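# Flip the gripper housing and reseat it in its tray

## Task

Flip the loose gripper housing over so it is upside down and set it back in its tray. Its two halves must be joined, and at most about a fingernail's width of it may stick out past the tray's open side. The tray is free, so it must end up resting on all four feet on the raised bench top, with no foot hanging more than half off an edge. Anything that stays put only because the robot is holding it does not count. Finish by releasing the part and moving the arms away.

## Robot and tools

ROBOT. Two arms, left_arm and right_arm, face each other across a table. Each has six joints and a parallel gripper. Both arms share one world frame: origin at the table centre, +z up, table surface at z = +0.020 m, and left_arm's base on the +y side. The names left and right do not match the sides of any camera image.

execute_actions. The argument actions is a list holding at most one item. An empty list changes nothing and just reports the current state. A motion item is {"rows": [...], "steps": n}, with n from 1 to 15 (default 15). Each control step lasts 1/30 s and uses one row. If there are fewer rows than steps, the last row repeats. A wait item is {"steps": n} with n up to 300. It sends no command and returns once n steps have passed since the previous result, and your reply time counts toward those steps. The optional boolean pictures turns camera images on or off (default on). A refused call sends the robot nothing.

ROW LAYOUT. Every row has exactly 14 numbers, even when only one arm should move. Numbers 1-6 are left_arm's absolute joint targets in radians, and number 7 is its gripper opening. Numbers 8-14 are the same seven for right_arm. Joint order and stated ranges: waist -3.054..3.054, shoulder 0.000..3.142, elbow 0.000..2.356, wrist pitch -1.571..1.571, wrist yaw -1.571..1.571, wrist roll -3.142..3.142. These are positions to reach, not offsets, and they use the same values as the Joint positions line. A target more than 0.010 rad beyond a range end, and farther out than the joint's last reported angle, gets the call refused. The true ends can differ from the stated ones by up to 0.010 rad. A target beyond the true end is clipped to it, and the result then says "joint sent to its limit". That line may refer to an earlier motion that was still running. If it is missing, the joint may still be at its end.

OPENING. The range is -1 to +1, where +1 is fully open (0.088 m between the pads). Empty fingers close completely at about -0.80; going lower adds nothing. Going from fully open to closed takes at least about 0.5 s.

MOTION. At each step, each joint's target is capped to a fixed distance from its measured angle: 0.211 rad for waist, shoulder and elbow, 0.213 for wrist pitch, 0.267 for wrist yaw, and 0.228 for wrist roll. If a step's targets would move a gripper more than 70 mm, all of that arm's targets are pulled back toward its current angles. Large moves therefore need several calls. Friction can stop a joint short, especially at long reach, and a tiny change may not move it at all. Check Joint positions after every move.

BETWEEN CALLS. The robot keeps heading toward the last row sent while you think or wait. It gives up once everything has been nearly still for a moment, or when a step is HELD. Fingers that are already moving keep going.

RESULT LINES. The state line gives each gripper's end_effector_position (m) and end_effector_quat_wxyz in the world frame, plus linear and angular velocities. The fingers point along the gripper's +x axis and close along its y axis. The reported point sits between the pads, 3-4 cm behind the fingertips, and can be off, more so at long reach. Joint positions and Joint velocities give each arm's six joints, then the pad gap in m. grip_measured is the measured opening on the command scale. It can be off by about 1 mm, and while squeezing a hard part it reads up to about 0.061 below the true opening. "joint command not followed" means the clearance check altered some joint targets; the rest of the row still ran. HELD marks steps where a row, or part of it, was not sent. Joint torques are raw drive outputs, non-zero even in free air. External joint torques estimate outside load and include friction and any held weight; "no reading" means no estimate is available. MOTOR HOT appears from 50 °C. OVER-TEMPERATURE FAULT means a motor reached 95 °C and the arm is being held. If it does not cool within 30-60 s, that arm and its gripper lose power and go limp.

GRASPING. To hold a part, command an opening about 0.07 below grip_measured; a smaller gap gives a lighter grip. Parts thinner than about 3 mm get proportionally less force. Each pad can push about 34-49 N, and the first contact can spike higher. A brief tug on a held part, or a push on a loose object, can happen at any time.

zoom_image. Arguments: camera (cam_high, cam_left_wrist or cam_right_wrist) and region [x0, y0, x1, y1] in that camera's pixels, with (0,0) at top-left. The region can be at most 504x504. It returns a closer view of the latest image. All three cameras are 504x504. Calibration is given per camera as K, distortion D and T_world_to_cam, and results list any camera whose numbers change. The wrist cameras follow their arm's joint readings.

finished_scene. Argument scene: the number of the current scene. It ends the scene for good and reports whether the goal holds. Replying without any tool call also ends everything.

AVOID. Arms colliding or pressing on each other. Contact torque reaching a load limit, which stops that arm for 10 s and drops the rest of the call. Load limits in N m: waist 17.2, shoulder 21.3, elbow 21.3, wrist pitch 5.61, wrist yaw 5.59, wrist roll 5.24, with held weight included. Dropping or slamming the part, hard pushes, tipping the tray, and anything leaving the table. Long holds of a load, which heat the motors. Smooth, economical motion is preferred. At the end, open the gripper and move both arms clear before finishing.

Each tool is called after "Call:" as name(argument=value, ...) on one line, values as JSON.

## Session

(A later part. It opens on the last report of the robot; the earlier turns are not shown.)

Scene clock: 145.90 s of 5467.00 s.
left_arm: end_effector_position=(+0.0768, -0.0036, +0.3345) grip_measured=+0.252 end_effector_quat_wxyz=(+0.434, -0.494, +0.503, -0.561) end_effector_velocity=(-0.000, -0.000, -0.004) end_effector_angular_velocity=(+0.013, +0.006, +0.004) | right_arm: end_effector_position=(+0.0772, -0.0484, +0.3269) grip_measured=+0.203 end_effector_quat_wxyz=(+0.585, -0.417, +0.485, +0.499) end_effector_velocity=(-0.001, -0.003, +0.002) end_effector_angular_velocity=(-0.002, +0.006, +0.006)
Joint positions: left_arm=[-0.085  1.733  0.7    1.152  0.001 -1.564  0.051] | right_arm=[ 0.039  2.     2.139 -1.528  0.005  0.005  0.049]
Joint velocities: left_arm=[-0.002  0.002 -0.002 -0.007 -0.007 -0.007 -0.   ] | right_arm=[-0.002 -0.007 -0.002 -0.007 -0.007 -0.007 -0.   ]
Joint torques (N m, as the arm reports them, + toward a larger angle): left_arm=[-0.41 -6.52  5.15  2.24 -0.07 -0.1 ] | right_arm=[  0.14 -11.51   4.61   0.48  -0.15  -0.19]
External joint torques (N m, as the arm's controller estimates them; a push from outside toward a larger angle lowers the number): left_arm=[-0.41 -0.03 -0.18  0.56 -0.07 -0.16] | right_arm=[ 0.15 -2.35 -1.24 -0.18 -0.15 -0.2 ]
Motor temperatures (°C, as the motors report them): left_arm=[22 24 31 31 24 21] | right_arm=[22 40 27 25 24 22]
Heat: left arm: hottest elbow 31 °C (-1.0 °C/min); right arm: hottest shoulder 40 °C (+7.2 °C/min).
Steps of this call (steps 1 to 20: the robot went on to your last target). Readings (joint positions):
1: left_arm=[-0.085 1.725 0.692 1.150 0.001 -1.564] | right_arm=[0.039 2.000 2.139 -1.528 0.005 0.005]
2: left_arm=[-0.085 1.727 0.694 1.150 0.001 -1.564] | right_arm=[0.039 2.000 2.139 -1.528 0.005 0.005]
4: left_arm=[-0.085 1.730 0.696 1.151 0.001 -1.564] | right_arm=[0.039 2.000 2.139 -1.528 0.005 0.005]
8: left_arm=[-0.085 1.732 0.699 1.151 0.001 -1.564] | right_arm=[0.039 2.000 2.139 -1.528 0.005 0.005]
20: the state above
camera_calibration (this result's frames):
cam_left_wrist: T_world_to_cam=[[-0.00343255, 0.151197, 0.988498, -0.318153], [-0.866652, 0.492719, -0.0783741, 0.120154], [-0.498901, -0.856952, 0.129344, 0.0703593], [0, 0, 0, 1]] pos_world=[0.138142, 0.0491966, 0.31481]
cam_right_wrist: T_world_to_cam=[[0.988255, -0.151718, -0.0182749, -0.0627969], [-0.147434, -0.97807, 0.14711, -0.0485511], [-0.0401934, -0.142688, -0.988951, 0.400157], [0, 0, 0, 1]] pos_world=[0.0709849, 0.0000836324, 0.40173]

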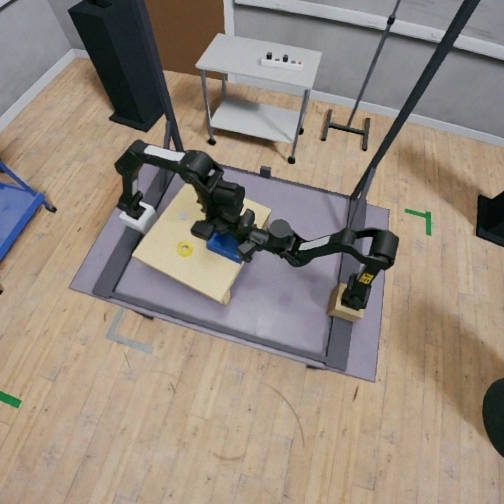

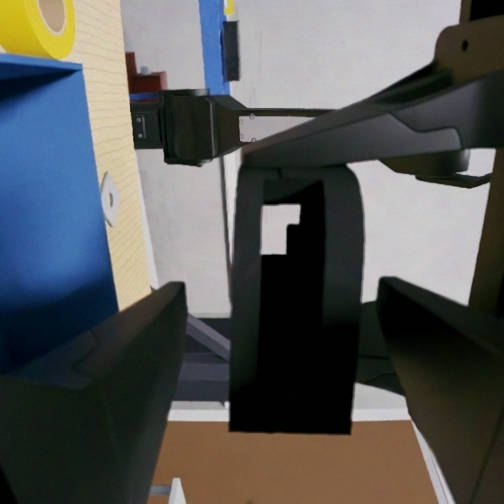

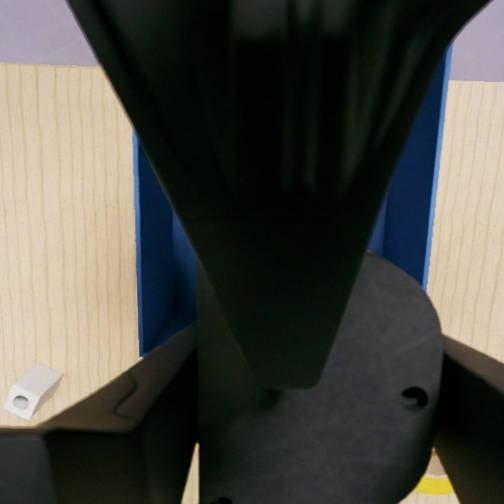

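Call:
execute_actions(actions=[{"rows":[[-0.088,1.735,0.712,1.162,0,-1.57,0.1,0.041,1.989,2.13,-1.53,0,0.0,0.13],[-0.088,1.735,0.712,1.162,0,-1.57,0.0,0.041,1.989,2.13,-1.53,0,0.0,0.13],[-0.088,1.735,0.712,1.162,0,-1.57,-0.1,0.041,1.989,2.13,-1.53,0,0.0,0.13],[-0.088,1.735,0.712,1.162,0,-1.57,-0.15,0.041,1.989,2.13,-1.53,0,0.0,0.13],[-0.088,1.735,0.712,1.162,0,-1.57,-0.2,0.041,1.989,2.13,-1.53,0,0.0,0.13],[-0.088,1.735,0.712,1.162,0,-1.57,-0.23,0.041,1.989,2.13,-1.53,0,0.0,0.13],[-0.088,1.735,0.712,1.162,0,-1.57,-0.26,0.041,1.989,2.13,-1.53,0,0.0,0.13],[-0.088,1.735,0.712,1.162,0,-1.57,-0.29,0.041,1.989,2.13,-1.53,0,0.0,0.13],[-0.088,1.735,0.712,1.162,0,-1.57,-0.32,0.041,1.989,2.13,-1.53,0,0.0,0.13],[-0.088,1.735,0.712,1.162,0,-1.57,-0.35,0.041,1.989,2.13,-1.53,0,0.0,0.13]]}], pictures=false)

Call:
execute_actions(actions=[{"steps":15}])

Scene clock: 155.77 s of 5467.00 s.
left_arm: end_effector_position=(+0.0760, -0.0033, +0.3363) grip_measured=-0.277 end_effector_quat_wxyz=(+0.431, -0.495, +0.501, -0.564) end_effector_velocity=(+0.002, -0.000, -0.005) end_effector_angular_velocity=(+0.025, +0.021, +0.017) | right_arm: end_effector_position=(+0.0763, -0.0485, +0.3269) grip_measured=+0.203 end_effector_quat_wxyz=(+0.583, -0.416, +0.487, +0.500) end_effector_velocity=(-0.003, -0.005, -0.001) end_effector_angular_velocity=(-0.018, +0.026, -0.006)
Joint positions: left_arm=[-0.087  1.733  0.701  1.159  0.001 -1.564  0.025] | right_arm=[ 0.039  2.     2.139 -1.529 -0.     0.005  0.049]
Joint velocities: left_arm=[-0.002 -0.002 -0.002 -0.022 -0.022 -0.022 -0.   ] | right_arm=[-0.002 -0.002 -0.002 -0.022 -0.022  0.007 -0.   ]
Joint torques (N m, as the arm reports them, + toward a larger angle): left_arm=[-0.22 -7.23  5.07  2.13 -0.08 -0.08] | right_arm=[  0.24 -11.55   4.64   0.57   0.03  -0.19]
External joint torques (N m, as the arm's controller estimates them; a push from outside toward a larger angle lowers the number): left_arm=[-0.25 -0.67 -0.31  0.43 -0.07 -0.13] | right_arm=[ 0.23 -2.53 -1.13 -0.08  0.05 -0.19]
Motor temperatures (°C, as the motors report them): left_arm=[22 25 31 32 24 21] | right_arm=[22 41 27 25 24 22]
Heat: left arm: hottest wrist pitch 32 °C (+0.0 °C/min); right arm: hottest shoulder 41 °C (+7.0 °C/min).
Steps of this call (steps 1 to 15: the robot went on to your last target; steps 16 to 90: nothing new was sent; then 6.37 s passed at rest; steps 91 to 105: all 15 steps of this action). Readings (joint positions):
91: left_arm=[-0.085 1.733 0.700 1.152 0.001 -1.564] | right_arm=[0.039 2.000 2.139 -1.528 0.005 0.005]
92: left_arm=[-0.085 1.733 0.700 1.153 0.001 -1.564] | right_arm=[0.039 2.000 2.139 -1.528 0.005 0.005]
94: left_arm=[-0.085 1.733 0.700 1.156 0.001 -1.564] | right_arm=[0.039 2.000 2.139 -1.528 0.005 0.005]
98: left_arm=[-0.085 1.733 0.701 1.157 0.001 -1.564] | right_arm=[0.039 2.000 2.139 -1.528 0.005 0.005]
105: the state above

Scene clock: 156.27 s of 5467.00 s.
left_arm: end_effector_position=(+0.0760, -0.0033, +0.3363) grip_measured=-0.277 end_effector_quat_wxyz=(+0.431, -0.495, +0.501, -0.564) end_effector_velocity=(+0.002, +0.001, +0.002) end_effector_angular_velocity=(-0.006, +0.011, +0.018) | right_arm: end_effector_position=(+0.0763, -0.0485, +0.3269) grip_measured=+0.203 end_effector_quat_wxyz=(+0.583, -0.416, +0.487, +0.500) end_effector_velocity=(+0.003, -0.006, +0.001) end_effector_angular_velocity=(-0.018, -0.006, -0.001)
Joint positions: left_arm=[-0.087  1.733  0.701  1.159  0.001 -1.564  0.025] | right_arm=[ 0.039  2.     2.139 -1.529 -0.     0.005  0.049]
Joint velocities: left_arm=[-0.002 -0.002 -0.002  0.007 -0.022 -0.007  0.   ] | right_arm=[-0.007 -0.007 -0.002 -0.022  0.007 -0.007 -0.   ]
Joint torques (N m, as the arm reports them, + toward a larger angle): left_arm=[-0.1  -7.17  4.88  2.15 -0.07 -0.15] | right_arm=[  0.2  -11.6    4.61   0.57   0.02  -0.18]
External joint torques (N m, as the arm's controller estimates them; a push from outside toward a larger angle lowers the number): left_arm=[-0.07 -0.62 -0.5   0.45 -0.07 -0.2 ] | right_arm=[ 0.26 -2.54 -1.17 -0.08  0.02 -0.18]
Motor temperatures (°C, as the motors report them): left_arm=[22 25 31 32 24 21] | right_arm=[22 41 27 25 24 22]
Heat: left arm: hottest wrist pitch 32 °C (+0.0 °C/min); right arm: hottest shoulder 41 °C (+7.1 °C/min).
Steps of this call (steps 1 to 15: the robot went on to your last target). Readings (joint positions):
1: left_arm=[-0.087 1.733 0.701 1.159 0.001 -1.564] | right_arm=[0.039 2.000 2.139 -1.529 -0.000 0.005]
2: left_arm=[-0.087 1.733 0.701 1.159 0.001 -1.564] | right_arm=[0.039 2.000 2.139 -1.529 -0.000 0.005]
4: left_arm=[-0.087 1.733 0.701 1.159 0.001 -1.564] | right_arm=[0.039 2.000 2.139 -1.529 -0.000 0.005]
8: left_arm=[-0.087 1.733 0.701 1.159 0.001 -1.564] | right_arm=[0.039 2.000 2.139 -1.529 -0.000 0.005]
15: the state above
All arms were judged still, so your last target was given up. Only a new action makes them travel on or press farther. Fingers that are still opening or closing keep moving.
camera_calibration (this result's frames):
cam_left_wrist: T_world_to_cam=[[-0.00205905, 0.159043, 0.98727, -0.319643], [-0.865798, 0.493737, -0.0813437, 0.120373], [-0.500389, -0.854944, 0.136682, 0.0675822], [0, 0, 0, 1]] pos_world=[0.137378, 0.0491834, 0.316128]
cam_right_wrist: T_world_to_cam=[[0.988289, -0.150773, -0.0235242, -0.0602359], [-0.145699, -0.97816, 0.148237, -0.0492921], [-0.0453606, -0.143074, -0.988672, 0.400344], [0, 0, 0, 1]] pos_world=[0.0705085, -0.0000188408, 0.401699]

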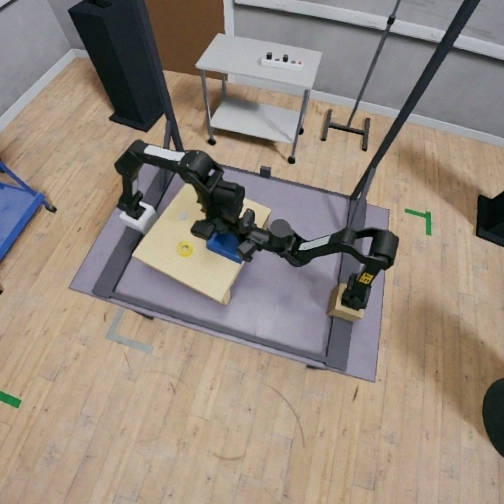

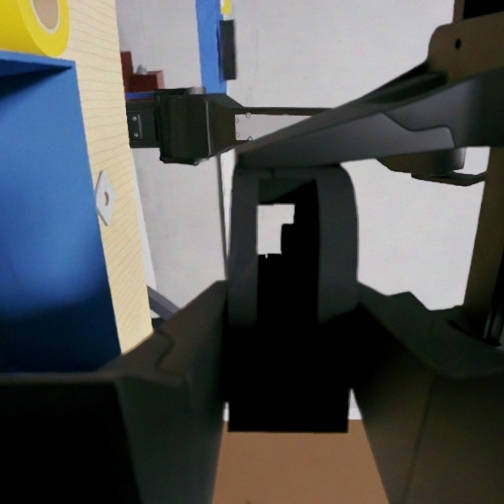

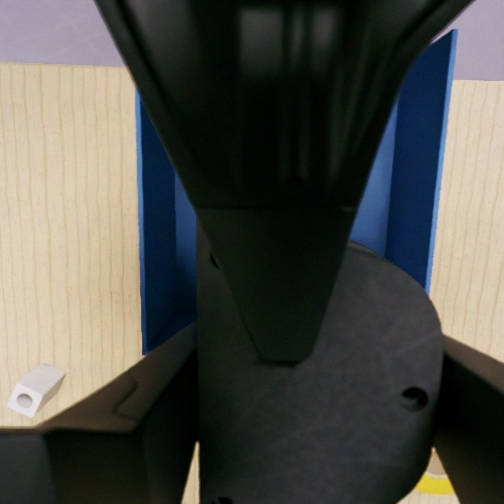

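Release right, retract left, roll, return.

Call:
execute_actions(actions=[{"rows":[[-0.088,1.735,0.712,1.162,0,-1.57,-0.36,0.041,1.995,2.135,-1.53,0,0.0,1]]}], pictures=false)

Call:
execute_actions(actions=[{"rows":[[-0.088,1.69,0.66,1.16,0,-1.57,-0.36,0.041,1.995,2.135,-1.53,0,0.0,1],[-0.088,1.69,0.66,1.16,0,-1.57,-0.36,0.041,1.995,2.135,-1.53,0,0.0,1],[-0.088,1.64,0.61,1.16,0,-1.57,-0.36,0.041,1.995,2.135,-1.53,0,0.0,1],[-0.088,1.64,0.61,1.16,0,-1.57,-0.36,0.041,1.995,2.135,-1.53,0,0.0,1],[-0.088,1.59,0.56,1.16,0,-1.57,-0.36,0.041,1.995,2.135,-1.53,0,0.0,1],[-0.088,1.59,0.56,1.16,0,-1.57,-0.36,0.041,1.995,2.135,-1.53,0,0.0,1],[-0.088,1.53,0.5,1.16,0,-1.57,-0.36,0.041,1.995,2.135,-1.53,0,0.0,1],[-0.088,1.53,0.5,1.16,0,-1.57,-0.36,0.041,1.995,2.135,-1.53,0,0.0,1],[-0.088,1.47,0.44,1.16,0,-1.57,-0.36,0.041,1.995,2.135,-1.53,0,0.0,1],[-0.088,1.47,0.44,1.16,0,-1.57,-0.36,0.041,1.995,2.135,-1.53,0,0.0,1],[-0.088,1.41,0.38,1.16,0,-1.57,-0.36,0.041,1.995,2.135,-1.53,0,0.0,1],[-0.088,1.41,0.38,1.16,0,-1.57,-0.36,0.041,1.995,2.135,-1.53,0,0.0,1],[-0.088,1.35,0.32,1.16,0,-1.57,-0.36,0.041,1.995,2.135,-1.53,0,0.0,1]]}], pictures=false)

Call:
execute_actions(actions=[{"steps":15}], pictures=false)

Call:
execute_actions(actions=[{"rows":[[-0.06,1.35,0.32,1.16,0,1.585,-0.36,0.041,1.995,2.135,-1.53,0,0.0,1]]}], pictures=false)

Call:
execute_actions(actions=[{"steps":75}], pictures=false)

Call:
execute_actions(actions=[{"rows":[[-0.06,1.41,0.39,1.16,0,1.585,-0.36,0.041,1.995,2.135,-1.53,0,0.0,1],[-0.06,1.41,0.39,1.16,0,1.585,-0.36,0.041,1.995,2.135,-1.53,0,0.0,1],[-0.06,1.47,0.45,1.16,0,1.585,-0.36,0.041,1.995,2.135,-1.53,0,0.0,1],[-0.06,1.47,0.45,1.16,0,1.585,-0.36,0.041,1.995,2.135,-1.53,0,0.0,1],[-0.06,1.53,0.51,1.16,0,1.585,-0.36,0.041,1.995,2.135,-1.53,0,0.0,1],[-0.06,1.53,0.51,1.16,0,1.585,-0.36,0.041,1.995,2.135,-1.53,0,0.0,1],[-0.06,1.59,0.57,1.16,0,1.585,-0.36,0.041,1.995,2.135,-1.53,0,0.0,1],[-0.06,1.59,0.57,1.16,0,1.585,-0.36,0.041,1.995,2.135,-1.53,0,0.0,1],[-0.06,1.65,0.625,1.16,0,1.585,-0.36,0.041,1.995,2.135,-1.53,0,0.0,1]]}], pictures=false)

Call:
execute_actions(actions=[{"steps":15}])

Scene clock: 173.63 s of 5467.00 s.
left_arm: end_effector_position=(+0.0760, -0.0033, +0.3366) grip_measured=-0.277 end_effector_quat_wxyz=(+0.431, -0.496, +0.501, -0.564) end_effector_velocity=(+0.002, +0.000, -0.001) end_effector_angular_velocity=(+0.011, +0.023, +0.017) | right_arm: end_effector_position=(+0.0763, -0.0485, +0.3269) grip_measured=+0.959 end_effector_quat_wxyz=(+0.583, -0.416, +0.487, +0.500) end_effector_velocity=(+0.002, -0.000, +0.001) end_effector_angular_velocity=(+0.006, -0.010, +0.003)
Joint positions: left_arm=[-0.087  1.733  0.701  1.16   0.001 -1.564  0.025] | right_arm=[ 0.039  2.     2.139 -1.529 -0.     0.005  0.086]
Joint velocities: left_arm=[-0.002 -0.002 -0.002 -0.007 -0.022 -0.022  0.   ] | right_arm=[-0.002 -0.007 -0.007  0.007  0.007 -0.007  0.007]
Joint torques (N m, as the arm reports them, + toward a larger angle): left_arm=[-0.18 -7.25  5.22  2.11 -0.1  -0.1 ] | right_arm=[  0.18 -10.71   5.03   0.57   0.03  -0.18]
External joint torques (N m, as the arm's controller estimates them; a push from outside toward a larger angle lowers the number): left_arm=[-0.16 -0.7  -0.16  0.4  -0.1  -0.16] | right_arm=[ 0.2  -1.66 -0.78 -0.1   0.04 -0.18]
Motor temperatures (°C, as the motors report them): left_arm=[22 26 31 33 24 21] | right_arm=[22 42 26 25 24 22]
Heat: left arm: hottest wrist pitch 33 °C (+1.0 °C/min); right arm: hottest shoulder 42 °C (+5.0 °C/min).
Steps of this call (steps 1 to 90: nothing new was sent; then 13.87 s passed at rest; steps 91 to 105: all 15 steps of this action). Readings (joint positions):
91: left_arm=[-0.087 1.733 0.701 1.160 0.001 -1.564] | right_arm=[0.039 2.000 2.139 -1.529 -0.000 0.005]
92: left_arm=[-0.087 1.733 0.701 1.160 0.001 -1.564] | right_arm=[0.039 2.000 2.139 -1.529 -0.000 0.005]
94: left_arm=[-0.087 1.733 0.701 1.160 0.001 -1.564] | right_arm=[0.039 2.000 2.139 -1.529 -0.000 0.005]
98: left_arm=[-0.087 1.733 0.701 1.160 0.001 -1.564] | right_arm=[0.039 2.000 2.139 -1.529 -0.000 0.005]
105: the state above

Scene clock: 174.13 s of 5467.00 s.
left_arm: end_effector_position=(+0.0871, +0.0770, +0.3378) grip_measured=-0.277 end_effector_quat_wxyz=(+0.431, -0.496, +0.501, -0.564) end_effector_velocity=(+0.026, +0.168, -0.028) end_effector_angular_velocity=(+0.013, +0.008, +0.018) | right_arm: end_effector_position=(+0.0763, -0.0485, +0.3269) grip_measured=+0.977 end_effector_quat_wxyz=(+0.583, -0.416, +0.487, +0.500) end_effector_velocity=(-0.003, -0.005, -0.001) end_effector_angular_velocity=(-0.019, +0.023, +0.009)
Joint positions: left_arm=[-0.087  1.424  0.393  1.16   0.001 -1.564  0.025] | right_arm=[ 0.039  2.     2.139 -1.529 -0.     0.005  0.087]
Joint velocities: left_arm=[-0.002 -0.647 -0.652 -0.007 -0.022 -0.007 -0.   ] | right_arm=[-0.002 -0.002 -0.002 -0.022 -0.022 -0.007 -0.   ]
Joint torques (N m, as the arm reports them, + toward a larger angle): left_arm=[-0.22 -5.28  4.26  1.98 -0.08 -0.14] | right_arm=[  0.23 -10.86   5.21   0.57   0.02  -0.18]
External joint torques (N m, as the arm's controller estimates them; a push from outside toward a larger angle lowers the number): left_arm=[-0.23 -1.49 -1.67  0.31 -0.09 -0.2 ] | right_arm=[ 0.23 -1.84 -0.56 -0.08  0.03 -0.18]
Motor temperatures (°C, as the motors report them): left_arm=[22 26 31 33 24 21] | right_arm=[22 42 26 25 24 22]
Heat: left arm: hottest wrist pitch 33 °C (+1.0 °C/min); right arm: hottest shoulder 42 °C (+5.1 °C/min).
Steps of this call (steps 1 to 15: all 15 steps of this action). Readings (joint positions):
1: left_arm=[-0.087 1.732 0.699 1.160 0.001 -1.564] | right_arm=[0.039 2.000 2.139 -1.529 -0.000 0.005]
2: left_arm=[-0.087 1.728 0.695 1.160 0.001 -1.564] | right_arm=[0.039 2.000 2.139 -1.529 -0.000 0.005]
4: left_arm=[-0.087 1.704 0.669 1.160 0.001 -1.564] | right_arm=[0.039 2.000 2.139 -1.529 -0.000 0.005]
8: left_arm=[-0.087 1.618 0.584 1.160 0.001 -1.564] | right_arm=[0.039 2.000 2.139 -1.529 -0.000 0.005]
15: the state above

Scene clock: 174.63 s of 5467.00 s.
left_arm: end_effector_position=(+0.0894, +0.0937, +0.3345) grip_measured=-0.277 end_effector_quat_wxyz=(+0.431, -0.496, +0.501, -0.564) end_effector_velocity=(-0.001, +0.004, -0.001) end_effector_angular_velocity=(+0.005, +0.020, -0.013) | right_arm: end_effector_position=(+0.0763, -0.0485, +0.3269) grip_measured=+0.977 end_effector_quat_wxyz=(+0.583, -0.416, +0.487, +0.500) end_effector_velocity=(-0.000, +0.000, +0.002) end_effector_angular_velocity=(+0.013, +0.004, +0.006)
Joint positions: left_arm=[-0.087  1.36   0.328  1.16   0.001 -1.564  0.025] | right_arm=[ 0.039  2.     2.139 -1.529 -0.     0.005  0.087]
Joint velocities: left_arm=[-0.002 -0.017 -0.012 -0.007  0.007 -0.022 -0.   ] | right_arm=[-0.002 -0.007 -0.002  0.007 -0.007 -0.007 -0.   ]
Joint torques (N m, as the arm reports them, + toward a larger angle): left_arm=[-0.06 -5.48  3.23  1.96 -0.05 -0.16] | right_arm=[  0.26 -10.88   5.14   0.57   0.04  -0.18]
External joint torques (N m, as the arm's controller estimates them; a push from outside toward a larger angle lowers the number): left_arm=[-0.05 -1.58 -2.19  0.25 -0.05 -0.21] | right_arm=[ 0.22 -1.69 -0.76 -0.12  0.05 -0.18]
Motor temperatures (°C, as the motors report them): left_arm=[22 26 31 33 24 21] | right_arm=[22 42 26 25 24 22]
Heat: left arm: hottest wrist pitch 33 °C (+1.0 °C/min); right arm: hottest shoulder 42 °C (+5.0 °C/min).
Steps of this call (steps 1 to 15: the robot went on to your last target). Readings (joint positions):
1: left_arm=[-0.087 1.407 0.376 1.160 0.001 -1.564] | right_arm=[0.039 2.000 2.139 -1.529 -0.000 0.005]
2: left_arm=[-0.087 1.395 0.363 1.160 0.001 -1.564] | right_arm=[0.039 2.000 2.139 -1.529 -0.000 0.005]
4: left_arm=[-0.087 1.380 0.348 1.160 0.001 -1.564] | right_arm=[0.039 2.000 2.139 -1.529 -0.000 0.005]
8: left_arm=[-0.087 1.366 0.334 1.160 0.001 -1.564] | right_arm=[0.039 2.000 2.139 -1.529 -0.000 0.005]
15: the state above

Scene clock: 175.13 s of 5467.00 s.
left_arm: end_effector_position=(+0.0977, +0.0929, +0.3344) grip_measured=-0.277 end_effector_quat_wxyz=(+0.583, -0.321, +0.273, -0.695) end_effector_velocity=(+0.000, +0.000, -0.002) end_effector_angular_velocity=(-0.153, -1.378, +0.183) | right_arm: end_effector_position=(+0.0763, -0.0485, +0.3269) grip_measured=+0.977 end_effector_quat_wxyz=(+0.583, -0.416, +0.487, +0.500) end_effector_velocity=(+0.004, -0.002, -0.002) end_effector_angular_velocity=(-0.013, -0.007, -0.001)
Joint positions: left_arm=[-0.064  1.358  0.327  1.16   0.001 -0.864  0.025] | right_arm=[ 0.039  2.     2.139 -1.529 -0.     0.005  0.087]
Joint velocities: left_arm=[-0.002 -0.002 -0.002 -0.007 -0.007  1.399 -0.   ] | right_arm=[-0.007  0.002 -0.002 -0.007  0.007 -0.007 -0.   ]
Joint torques (N m, as the arm reports them, + toward a larger angle): left_arm=[ 0.4  -5.4   3.51  1.94 -0.08  0.19] | right_arm=[  0.19 -10.86   5.13   0.57   0.02  -0.19]
External joint torques (N m, as the arm's controller estimates them; a push from outside toward a larger angle lowers the number): left_arm=[ 0.43 -1.55 -1.87  0.24 -0.08  0.14] | right_arm=[ 0.25 -1.91 -0.62 -0.1   0.02 -0.19]
Motor temperatures (°C, as the motors report them): left_arm=[22 26 31 33 24 21] | right_arm=[22 42 26 25 24 22]
Heat: left arm: hottest wrist pitch 33 °C (+0.0 °C/min); right arm: hottest shoulder 42 °C (+5.1 °C/min).
Steps of this call (steps 1 to 15: all 15 steps of this action). Readings (joint positions):
1: left_arm=[-0.086 1.360 0.328 1.160 0.001 -1.536] | right_arm=[0.039 2.000 2.139 -1.529 -0.000 0.005]
2: left_arm=[-0.082 1.360 0.327 1.160 0.001 -1.488] | right_arm=[0.039 2.000 2.139 -1.529 -0.000 0.005]
4: left_arm=[-0.073 1.359 0.327 1.160 0.001 -1.392] | right_arm=[0.039 2.000 2.139 -1.529 -0.000 0.005]
8: left_arm=[-0.066 1.358 0.327 1.160 0.001 -1.200] | right_arm=[0.039 2.000 2.139 -1.529 -0.000 0.005]
15: the state above

Scene clock: 177.63 s of 5467.00 s.
left_arm: end_effector_position=(+0.0980, +0.0929, +0.3344) grip_measured=-0.277 end_effector_quat_wxyz=(+0.502, +0.438, -0.559, -0.495) end_effector_velocity=(+0.000, +0.001, +0.001) end_effector_angular_velocity=(-0.005, +0.023, +0.002) | right_arm: end_effector_position=(+0.0763, -0.0485, +0.3269) grip_measured=+0.977 end_effector_quat_wxyz=(+0.583, -0.416, +0.487, +0.500) end_effector_velocity=(-0.003, -0.002, +0.002) end_effector_angular_velocity=(+0.001, +0.020, +0.009)
Joint positions: left_arm=[-0.063  1.358  0.327  1.16   0.001  1.578  0.025] | right_arm=[ 0.039  2.     2.139 -1.529 -0.     0.005  0.087]
Joint velocities: left_arm=[-0.002 -0.002 -0.002  0.007 -0.007 -0.022 -0.   ] | right_arm=[-0.002 -0.007 -0.002 -0.007 -0.022 -0.007  0.   ]
Joint torques (N m, as the arm reports them, + toward a larger angle): left_arm=[ 0.24 -5.44  3.38  1.94 -0.08  0.15] | right_arm=[  0.19 -10.89   5.1    0.57   0.03  -0.19]
External joint torques (N m, as the arm's controller estimates them; a push from outside toward a larger angle lowers the number): left_arm=[ 0.23 -1.54 -2.05  0.21 -0.08  0.21] | right_arm=[ 0.13 -1.83 -0.69 -0.09  0.05 -0.19]
Motor temperatures (°C, as the motors report them): left_arm=[22 26 31 33 24 21] | right_arm=[22 42 26 25 24 22]
Heat: left arm: hottest wrist pitch 33 °C (+0.0 °C/min); right arm: hottest shoulder 42 °C (+5.0 °C/min).
Steps of this call (steps 1 to 75: the robot went on to your last target). Readings (joint positions):
1: left_arm=[-0.063 1.358 0.327 1.160 0.001 -0.816] | right_arm=[0.039 2.000 2.139 -1.529 -0.000 0.005]
2: left_arm=[-0.063 1.358 0.327 1.160 0.001 -0.768] | right_arm=[0.039 2.000 2.139 -1.529 -0.000 0.005]
4: left_arm=[-0.063 1.358 0.327 1.160 0.001 -0.672] | right_arm=[0.039 2.000 2.139 -1.529 -0.000 0.005]
8: left_arm=[-0.063 1.358 0.327 1.160 0.001 -0.480] | right_arm=[0.039 2.000 2.139 -1.529 -0.000 0.005]
75: the state above
All arms were judged still, so your last target was given up. Only a new action makes them travel on or press farther. Fingers that are still opening or closing keep moving.

Scene clock: 178.13 s of 5467.00 s.
left_arm: end_effector_position=(+0.0901, +0.0237, +0.3398) grip_measured=-0.277 end_effector_quat_wxyz=(+0.501, +0.438, -0.559, -0.495) end_effector_velocity=(-0.007, -0.041, -0.012) end_effector_angular_velocity=(+0.021, -0.011, -0.009) | right_arm: end_effector_position=(+0.0763, -0.0485, +0.3269) grip_measured=+0.977 end_effector_quat_wxyz=(+0.583, -0.416, +0.487, +0.500) end_effector_velocity=(+0.002, -0.002, +0.001) end_effector_angular_velocity=(-0.006, -0.022, +0.006)
Joint positions: left_arm=[-0.063  1.624  0.592  1.16   0.001  1.578  0.025] | right_arm=[ 0.039  2.     2.139 -1.529 -0.     0.005  0.087]
Joint velocities: left_arm=[-0.002  0.173  0.144  0.007  0.007  0.007 -0.   ] | right_arm=[ 0.002 -0.002  0.002 -0.007  0.022 -0.007 -0.   ]
Joint torques (N m, as the arm reports them, + toward a larger angle): left_arm=[ 0.19 -5.93  5.09  1.95 -0.07  0.13] | right_arm=[  0.19 -10.84   5.13   0.57   0.03  -0.18]
External joint torques (N m, as the arm's controller estimates them; a push from outside toward a larger angle lowers the number): left_arm=[ 0.25  0.06 -0.3   0.2  -0.08  0.19] | right_arm=[ 0.22 -1.86 -0.64 -0.1   0.03 -0.18]
Motor temperatures (°C, as the motors report them): left_arm=[22 26 31 33 24 21] | right_arm=[22 42 26 25 24 22]
Heat: left arm: hottest wrist pitch 33 °C (+0.0 °C/min); right arm: hottest shoulder 42 °C (+5.1 °C/min).
Steps of this call (steps 1 to 15: all 15 steps of this action). Readings (joint positions):
1: left_arm=[-0.063 1.362 0.329 1.160 0.001 1.578] | right_arm=[0.039 2.000 2.139 -1.529 -0.000 0.005]
2: left_arm=[-0.063 1.370 0.336 1.160 0.001 1.578] | right_arm=[0.039 2.000 2.139 -1.529 -0.000 0.005]
4: left_arm=[-0.063 1.403 0.368 1.160 0.001 1.578] | right_arm=[0.039 2.000 2.139 -1.529 -0.000 0.005]
8: left_arm=[-0.063 1.502 0.472 1.160 0.001 1.578] | right_arm=[0.039 2.000 2.139 -1.529 -0.000 0.005]
15: the state above

Scene clock: 178.63 s of 5467.00 s.
left_arm: end_effector_position=(+0.0895, +0.0185, +0.3392) grip_measured=-0.277 end_effector_quat_wxyz=(+0.501, +0.438, -0.559, -0.495) end_effector_velocity=(+0.000, +0.000, -0.002) end_effector_angular_velocity=(+0.008, +0.007, +0.004) | right_arm: end_effector_position=(+0.0763, -0.0485, +0.3269) grip_measured=+0.977 end_effector_quat_wxyz=(+0.583, -0.416, +0.487, +0.500) end_effector_velocity=(-0.003, -0.005, -0.001) end_effector_angular_velocity=(-0.019, +0.023, +0.009)
Joint positions: left_arm=[-0.063  1.645  0.612  1.16   0.001  1.578  0.025] | right_arm=[ 0.039  2.     2.139 -1.529 -0.     0.005  0.087]
Joint velocities: left_arm=[-0.002 -0.002 -0.002 -0.007 -0.007 -0.007 -0.   ] | right_arm=[-0.002 -0.002 -0.002 -0.022 -0.022 -0.007  0.   ]
Joint torques (N m, as the arm reports them, + toward a larger angle): left_arm=[ 0.26 -5.85  5.15  1.95 -0.12  0.13] | right_arm=[  0.19 -10.85   5.14   0.57   0.03  -0.18]
External joint torques (N m, as the arm's controller estimates them; a push from outside toward a larger angle lowers the number): left_arm=[ 0.26  0.05 -0.19  0.26 -0.12  0.18] | right_arm=[ 0.21 -1.83 -0.63 -0.08  0.04 -0.18]
Motor temperatures (°C, as the motors report them): left_arm=[22 26 31 33 24 21] | right_arm=[22 42 26 25 24 22]
Heat: left arm: hottest wrist pitch 33 °C (+0.0 °C/min); right arm: hottest shoulder 42 °C (+5.0 °C/min).
Steps of this call (steps 1 to 15: the robot went on to your last target). Readings (joint positions):
1: left_arm=[-0.063 1.629 0.596 1.160 0.001 1.578] | right_arm=[0.039 2.000 2.139 -1.529 -0.000 0.005]
2: left_arm=[-0.063 1.633 0.600 1.160 0.001 1.578] | right_arm=[0.039 2.000 2.139 -1.529 -0.000 0.005]
4: left_arm=[-0.063 1.638 0.605 1.160 0.001 1.578] | right_arm=[0.039 2.000 2.139 -1.529 -0.000 0.005]
8: left_arm=[-0.063 1.642 0.609 1.160 0.001 1.578] | right_arm=[0.039 2.000 2.139 -1.529 -0.000 0.005]
15: the state above
camera_calibration (this result's frames):
cam_left_wrist: T_world_to_cam=[[0.0136226, -0.0972371, -0.995168, 0.349866], [0.962971, 0.269286, -0.0131299, -0.0610707], [0.269262, -0.958139, 0.0973049, 0.0389707], [0, 0, 0, 1]] pos_world=[0.0435499, 0.0878048, 0.343581]
cam_right_wrist: T_world_to_cam=[[0.988289, -0.150773, -0.0235242, -0.0602359], [-0.145699, -0.97816, 0.148237, -0.0492921], [-0.0453606, -0.143074, -0.988672, 0.400344], [0, 0, 0, 1]] pos_world=[0.0705085, -0.0000188408, 0.401699]

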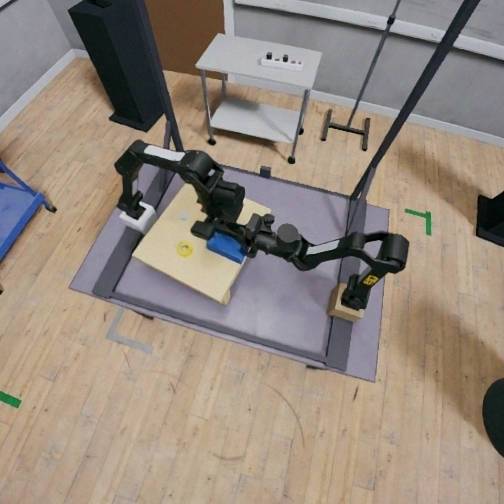

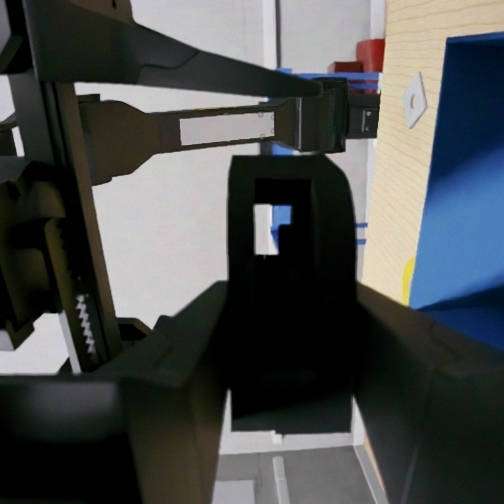

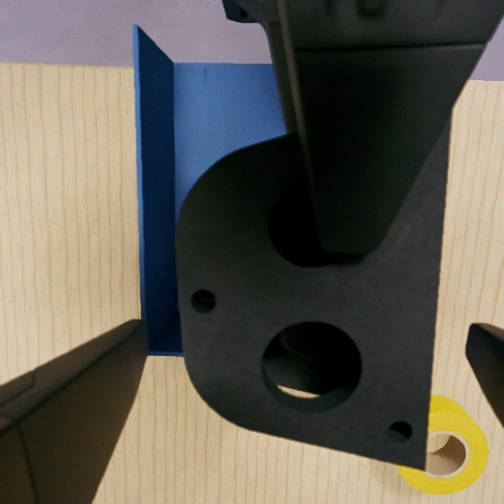

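Call:
execute_actions(actions=[{"rows":[[-0.05,1.69,0.665,1.16,0,1.585,-0.36,0.041,1.995,2.135,-1.53,0,0.075,0.8],[-0.05,1.69,0.665,1.16,0,1.585,-0.36,0.041,1.995,2.135,-1.53,0,0.075,0.7],[-0.05,1.69,0.665,1.16,0,1.585,-0.36,0.041,1.995,2.135,-1.53,0,0.075,0.6],[-0.05,1.738,0.714,1.16,0,1.585,-0.36,0.041,1.995,2.135,-1.53,0,0.075,0.45]]}], pictures=false)

Call:
execute_actions(actions=[{"steps":15}])

Scene clock: 183.70 s of 5467.00 s.
left_arm: end_effector_position=(+0.0914, -0.0044, +0.3372) grip_measured=-0.277 end_effector_quat_wxyz=(+0.504, +0.440, -0.557, -0.492) end_effector_velocity=(+0.004, -0.005, +0.002) end_effector_angular_velocity=(-0.003, -0.002, +0.035) | right_arm: end_effector_position=(+0.0763, -0.0485, +0.3269) grip_measured=+0.470 end_effector_quat_wxyz=(+0.596, -0.397, +0.502, +0.484) end_effector_velocity=(-0.000, -0.002, -0.000) end_effector_angular_velocity=(-0.006, +0.010, -0.008)
Joint positions: left_arm=[-0.053  1.73   0.698  1.16   0.001  1.578  0.025] | right_arm=[ 0.039  2.     2.139 -1.529 -0.     0.068  0.062]
Joint velocities: left_arm=[-0.002  0.012  0.022 -0.007 -0.037  0.007 -0.   ] | right_arm=[-0.002 -0.002 -0.002 -0.007 -0.007  0.007 -0.007]
Joint torques (N m, as the arm reports them, + toward a larger angle): left_arm=[ 0.24 -6.6   5.25  1.95 -0.05  0.1 ] | right_arm=[  0.26 -10.89   5.13   0.57   0.03   0.23]
External joint torques (N m, as the arm's controller estimates them; a push from outside toward a larger angle lowers the number): left_arm=[ 0.24  0.04 -0.2   0.21 -0.05  0.16] | right_arm=[ 0.24 -1.91 -0.63 -0.09  0.04  0.23]
Motor temperatures (°C, as the motors report them): left_arm=[22 26 31 33 24 21] | right_arm=[22 42 26 25 24 22]
Heat: left arm: hottest wrist pitch 33 °C (+1.0 °C/min); right arm: hottest shoulder 42 °C (+4.0 °C/min).
Steps of this call (steps 1 to 15: the robot went on to your last target; steps 16 to 90: nothing new was sent; then 1.57 s passed at rest; steps 91 to 105: all 15 steps of this action). Readings (joint positions):
91: left_arm=[-0.062 1.649 0.616 1.160 0.001 1.578] | right_arm=[0.039 2.000 2.139 -1.529 -0.000 0.010]
92: left_arm=[-0.061 1.656 0.623 1.160 0.001 1.578] | right_arm=[0.039 2.000 2.139 -1.529 -0.000 0.022]
94: left_arm=[-0.057 1.675 0.642 1.160 0.001 1.578] | right_arm=[0.039 2.000 2.139 -1.529 -0.000 0.042]
98: left_arm=[-0.054 1.716 0.683 1.160 0.001 1.578] | right_arm=[0.039 2.000 2.139 -1.529 -0.000 0.060]
105: the state above

Scene clock: 184.20 s of 5467.00 s.
left_arm: end_effector_position=(+0.0914, -0.0050, +0.3369) grip_measured=-0.277 end_effector_quat_wxyz=(+0.504, +0.440, -0.557, -0.492) end_effector_velocity=(+0.000, +0.000, -0.001) end_effector_angular_velocity=(+0.008, +0.007, +0.004) | right_arm: end_effector_position=(+0.0763, -0.0485, +0.3269) grip_measured=+0.453 end_effector_quat_wxyz=(+0.596, -0.397, +0.503, +0.484) end_effector_velocity=(-0.001, -0.001, +0.001) end_effector_angular_velocity=(+0.001, +0.020, +0.004)
Joint positions: left_arm=[-0.053  1.732  0.701  1.16   0.001  1.578  0.025] | right_arm=[ 0.039  2.     2.139 -1.529 -0.     0.07   0.061]
Joint velocities: left_arm=[-0.002 -0.002 -0.002 -0.007 -0.007 -0.007  0.   ] | right_arm=[-0.007 -0.002  0.002 -0.007 -0.022 -0.007 -0.   ]
Joint torques (N m, as the arm reports them, + toward a larger angle): left_arm=[ 0.22 -6.57  5.26  1.96 -0.07  0.15] | right_arm=[  0.18 -10.83   5.15   0.56   0.02   0.2 ]
External joint torques (N m, as the arm's controller estimates them; a push from outside toward a larger angle lowers the number): left_arm=[ 0.22 -0.06 -0.1   0.26 -0.07  0.21] | right_arm=[ 0.23 -1.89 -0.59 -0.09  0.02  0.19]
Motor temperatures (°C, as the motors report them): left_arm=[22 26 31 33 24 21] | right_arm=[22 42 26 25 24 22]
Heat: left arm: hottest wrist pitch 33 °C (+1.0 °C/min); right arm: hottest shoulder 42 °C (+4.1 °C/min).
Steps of this call (steps 1 to 15: the robot went on to your last target). Readings (joint positions):
1: left_arm=[-0.053 1.730 0.699 1.160 0.001 1.578] | right_arm=[0.039 2.000 2.139 -1.529 -0.000 0.069]
2: left_arm=[-0.053 1.731 0.699 1.160 0.001 1.578] | right_arm=[0.039 2.000 2.139 -1.529 -0.000 0.069]
4: left_arm=[-0.053 1.732 0.700 1.160 0.001 1.578] | right_arm=[0.039 2.000 2.139 -1.529 -0.000 0.069]
8: left_arm=[-0.053 1.732 0.701 1.160 0.001 1.578] | right_arm=[0.039 2.000 2.139 -1.529 -0.000 0.070]
15: the state above
All arms were judged still, so your last target was given up. Only a new action makes them travel on or press farther. Fingers that are still opening or closing keep moving.
camera_calibration (this result's frames):
cam_left_wrist: T_world_to_cam=[[0.0144686, -0.09823, -0.995059, 0.345179], [0.960251, 0.278809, -0.0135609, -0.0561308], [0.278763, -0.95531, 0.0983594, 0.0149498], [0, 0, 0, 1]] pos_world=[0.044738, 0.0638383, 0.341241]
cam_right_wrist: T_world_to_cam=[[0.97633, -0.213409, -0.0351735, -0.0585555], [-0.206058, -0.967191, 0.148601, -0.044272], [-0.0657324, -0.137836, -0.988271, 0.402022], [0, 0, 0, 1]] pos_world=[0.0744728, 0.0000973518, 0.401826]

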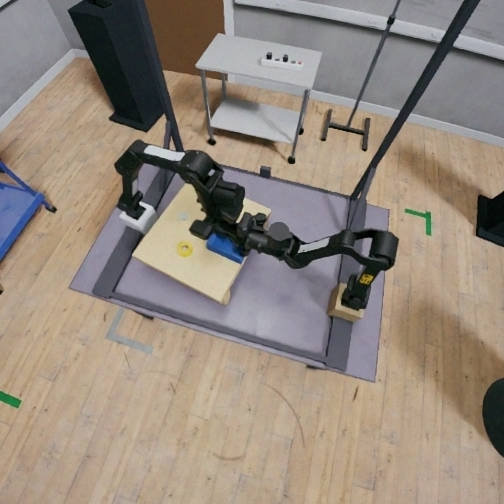

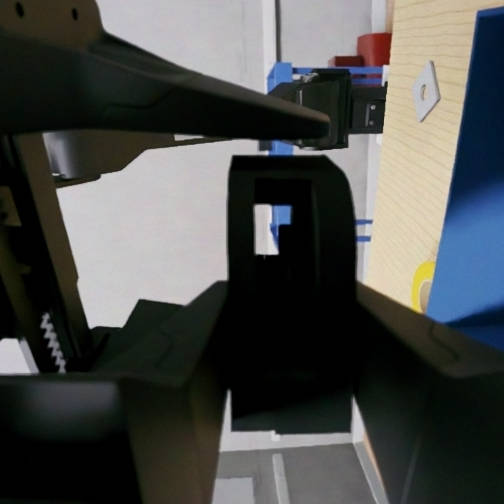

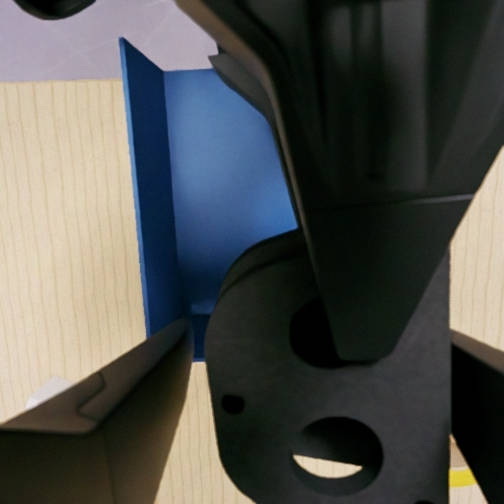

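Call:
execute_actions(actions=[{"rows":[[-0.061,1.735,0.71,1.16,0,1.585,-0.36,0.041,1.995,2.135,-1.53,0,0.075,0.45],[-0.061,1.735,0.71,1.16,0,1.585,-0.36,0.041,1.995,2.135,-1.53,0,0.075,0.45],[-0.061,1.735,0.71,1.16,0,1.585,-0.36,0.041,1.995,2.135,-1.53,0,0.075,0.45],[-0.061,1.735,0.71,1.16,0,1.585,-0.36,0.041,1.995,2.135,-1.53,0,0.075,0.45],[-0.061,1.735,0.71,1.16,0,1.585,-0.36,0.041,1.995,2.135,-1.53,0,0.075,0.4],[-0.061,1.735,0.71,1.16,0,1.585,-0.36,0.041,1.995,2.135,-1.53,0,0.075,0.35],[-0.061,1.735,0.71,1.16,0,1.585,-0.36,0.041,1.995,2.135,-1.53,0,0.075,0.3],[-0.061,1.735,0.71,1.16,0,1.585,-0.36,0.041,1.995,2.135,-1.53,0,0.075,0.26],[-0.061,1.735,0.71,1.16,0,1.585,-0.36,0.041,1.995,2.135,-1.53,0,0.075,0.22],[-0.061,1.735,0.71,1.16,0,1.585,-0.36,0.041,1.995,2.135,-1.53,0,0.075,0.18],[-0.061,1.735,0.71,1.16,0,1.585,-0.36,0.041,1.995,2.135,-1.53,0,0.075,0.13]]}], pictures=false)

Call:
execute_actions(actions=[{"steps":15}], pictures=false)

Call:
execute_actions(actions=[{"rows":[[-0.061,1.735,0.71,1.16,0,1.585,0.1,0.041,1.995,2.135,-1.53,0,0.075,0.13]]}])

Scene clock: 193.27 s of 5467.00 s.
left_arm: end_effector_position=(+0.0888, -0.0048, +0.3371) grip_measured=-0.277 end_effector_quat_wxyz=(+0.503, +0.439, -0.558, -0.493) end_effector_velocity=(+0.000, +0.001, -0.003) end_effector_angular_velocity=(+0.013, +0.007, +0.004) | right_arm: end_effector_position=(+0.0759, -0.0485, +0.3269) grip_measured=+0.210 end_effector_quat_wxyz=(+0.596, -0.397, +0.502, +0.484) end_effector_velocity=(-0.003, -0.001, -0.002) end_effector_angular_velocity=(-0.009, +0.022, +0.009)
Joint positions: left_arm=[-0.059  1.732  0.701  1.16   0.001  1.578  0.025] | right_arm=[ 0.04   2.     2.139 -1.529 -0.     0.07   0.049]
Joint velocities: left_arm=[-0.002 -0.002 -0.007 -0.007 -0.007 -0.007  0.   ] | right_arm=[-0.002  0.002 -0.002 -0.007 -0.022 -0.007  0.   ]
Joint torques (N m, as the arm reports them, + toward a larger angle): left_arm=[-0.25 -7.01  4.79  1.96 -0.07  0.13] | right_arm=[  0.12 -10.84   5.24   0.58   0.03   0.19]
External joint torques (N m, as the arm's controller estimates them; a push from outside toward a larger angle lowers the number): left_arm=[-0.28 -0.44 -0.58  0.26 -0.07  0.19] | right_arm=[ 0.16 -1.9  -0.51 -0.09  0.04  0.19]
Motor temperatures (°C, as the motors report them): left_arm=[22 26 31 33 24 21] | right_arm=[22 42 27 25 24 22]
Heat: left arm: hottest wrist pitch 33 °C (+1.0 °C/min); right arm: hottest shoulder 42 °C (+3.0 °C/min).
Steps of this call (steps 1 to 90: nothing new was sent; then 5.57 s passed at rest; steps 91 to 105: all 15 steps of this action). Readings (joint positions):
91: left_arm=[-0.053 1.732 0.701 1.160 0.001 1.578] | right_arm=[0.039 2.000 2.139 -1.529 -0.000 0.070]
92: left_arm=[-0.053 1.732 0.701 1.160 0.001 1.578] | right_arm=[0.039 2.000 2.139 -1.529 -0.000 0.070]
94: left_arm=[-0.054 1.732 0.701 1.160 0.001 1.578] | right_arm=[0.039 2.000 2.139 -1.529 -0.000 0.070]
98: left_arm=[-0.057 1.732 0.701 1.160 0.001 1.578] | right_arm=[0.039 2.000 2.139 -1.529 -0.000 0.070]
105: the state above

Scene clock: 193.77 s of 5467.00 s.
left_arm: end_effector_position=(+0.0888, -0.0048, +0.3371) grip_measured=-0.277 end_effector_quat_wxyz=(+0.503, +0.439, -0.558, -0.493) end_effector_velocity=(+0.002, -0.000, -0.004) end_effector_angular_velocity=(+0.015, +0.023, +0.017) | right_arm: end_effector_position=(+0.0759, -0.0485, +0.3269) grip_measured=+0.210 end_effector_quat_wxyz=(+0.596, -0.397, +0.502, +0.484) end_effector_velocity=(+0.002, -0.002, -0.002) end_effector_angular_velocity=(-0.014, -0.009, +0.018)
Joint positions: left_arm=[-0.059  1.732  0.701  1.16   0.001  1.578  0.025] | right_arm=[ 0.04   2.     2.139 -1.529 -0.     0.07   0.049]
Joint velocities: left_arm=[-0.002  0.002 -0.002 -0.007 -0.022 -0.022 -0.   ] | right_arm=[-0.002  0.002 -0.002 -0.007  0.007 -0.022 -0.   ]
Joint torques (N m, as the arm reports them, + toward a larger angle): left_arm=[-0.37 -7.08  4.87  1.99 -0.07  0.13] | right_arm=[  0.1  -10.84   5.11   0.58   0.02   0.2 ]
External joint torques (N m, as the arm's controller estimates them; a push from outside toward a larger angle lowers the number): left_arm=[-0.37 -0.57 -0.49  0.3  -0.07  0.19] | right_arm=[ 0.17 -1.82 -0.66 -0.08  0.02  0.2 ]
Motor temperatures (°C, as the motors report them): left_arm=[22 26 31 33 24 21] | right_arm=[22 42 27 25 24 22]
Heat: left arm: hottest wrist pitch 33 °C (+1.0 °C/min); right arm: hottest shoulder 42 °C (+3.0 °C/min).
Steps of this call (steps 1 to 15: the robot went on to your last target). Readings (joint positions):
1: left_arm=[-0.059 1.732 0.701 1.160 0.001 1.578] | right_arm=[0.040 2.000 2.139 -1.529 -0.000 0.070]
2: left_arm=[-0.059 1.732 0.701 1.160 0.001 1.578] | right_arm=[0.040 2.000 2.139 -1.529 -0.000 0.070]
4: left_arm=[-0.059 1.732 0.701 1.160 0.001 1.578] | right_arm=[0.040 2.000 2.139 -1.529 -0.000 0.070]
8: left_arm=[-0.059 1.732 0.701 1.160 0.001 1.578] | right_arm=[0.040 2.000 2.139 -1.529 -0.000 0.070]
15: the state above
All arms were judged still, so your last target was given up. Only a new action makes them travel on or press farther. Fingers that are still opening or closing keep moving.

Scene clock: 194.27 s of 5467.00 s.
left_arm: end_effector_position=(+0.0888, -0.0048, +0.3371) grip_measured=+0.088 end_effector_quat_wxyz=(+0.503, +0.439, -0.558, -0.493) end_effector_velocity=(+0.002, +0.000, -0.001) end_effector_angular_velocity=(+0.008, +0.009, +0.018) | right_arm: end_effector_position=(+0.0759, -0.0485, +0.3269) grip_measured=+0.210 end_effector_quat_wxyz=(+0.596, -0.397, +0.502, +0.484) end_effector_velocity=(-0.003, -0.005, +0.001) end_effector_angular_velocity=(-0.014, +0.020, +0.023)
Joint positions: left_arm=[-0.059  1.732  0.701  1.16   0.001  1.578  0.043] | right_arm=[ 0.04   2.     2.139 -1.529 -0.     0.07   0.049]
Joint velocities: left_arm=[-0.002 -0.002 -0.002 -0.007 -0.022 -0.007  0.003] | right_arm=[-0.002 -0.007 -0.002 -0.022 -0.022 -0.022 -0.   ]
Joint torques (N m, as the arm reports them, + toward a larger angle): left_arm=[-0.43 -7.09  4.85  1.97 -0.05  0.14] | right_arm=[  0.17 -10.73   5.18   0.57   0.02   0.19]
External joint torques (N m, as the arm's controller estimates them; a push from outside toward a larger angle lowers the number): left_arm=[-0.44 -0.51 -0.56  0.26 -0.05  0.2 ] | right_arm=[ 0.16 -1.64 -0.63 -0.09  0.03  0.19]
Motor temperatures (°C, as the motors report them): left_arm=[22 26 31 33 24 21] | right_arm=[22 42 27 25 24 22]
Heat: left arm: hottest wrist pitch 33 °C (+1.0 °C/min); right arm: hottest shoulder 42 °C (+3.0 °C/min).
Steps of this call (steps 1 to 15: all 15 steps of this action). Readings (joint positions):
1: left_arm=[-0.059 1.732 0.701 1.160 0.001 1.578] | right_arm=[0.040 2.000 2.139 -1.528 -0.000 0.070]
2: left_arm=[-0.059 1.732 0.701 1.160 0.001 1.578] | right_arm=[0.040 2.000 2.139 -1.529 -0.000 0.070]
4: left_arm=[-0.059 1.732 0.701 1.160 0.001 1.578] | right_arm=[0.040 2.000 2.139 -1.529 -0.000 0.070]
8: left_arm=[-0.059 1.732 0.701 1.160 0.001 1.578] | right_arm=[0.040 2.000 2.139 -1.529 -0.000 0.070]
15: the state above
camera_calibration (this result's frames):
cam_left_wrist: T_world_to_cam=[[0.0138649, -0.0986885, -0.995022, 0.345426], [0.96183, 0.273304, -0.0137046, -0.0538105], [0.273296, -0.956852, 0.0987109, 0.0162306], [0, 0, 0, 1]] pos_world=[0.0425315, 0.0643265, 0.341367]
cam_right_wrist: T_world_to_cam=[[0.976489, -0.212727, -0.0348677, -0.0582314], [-0.205426, -0.967328, 0.148583, -0.0443451], [-0.0653361, -0.137927, -0.988285, 0.401974], [0, 0, 0, 1]] pos_world=[0.0740161, 0.000159449, 0.401823]

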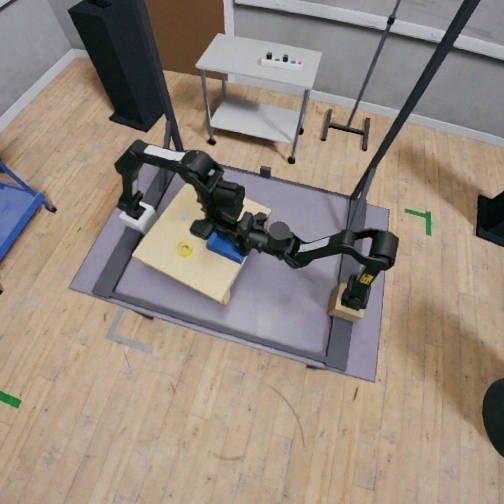

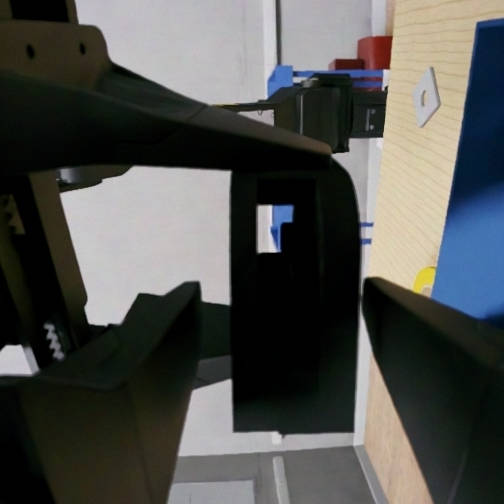

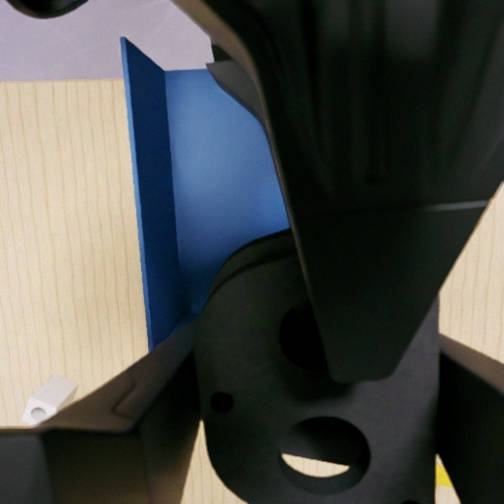

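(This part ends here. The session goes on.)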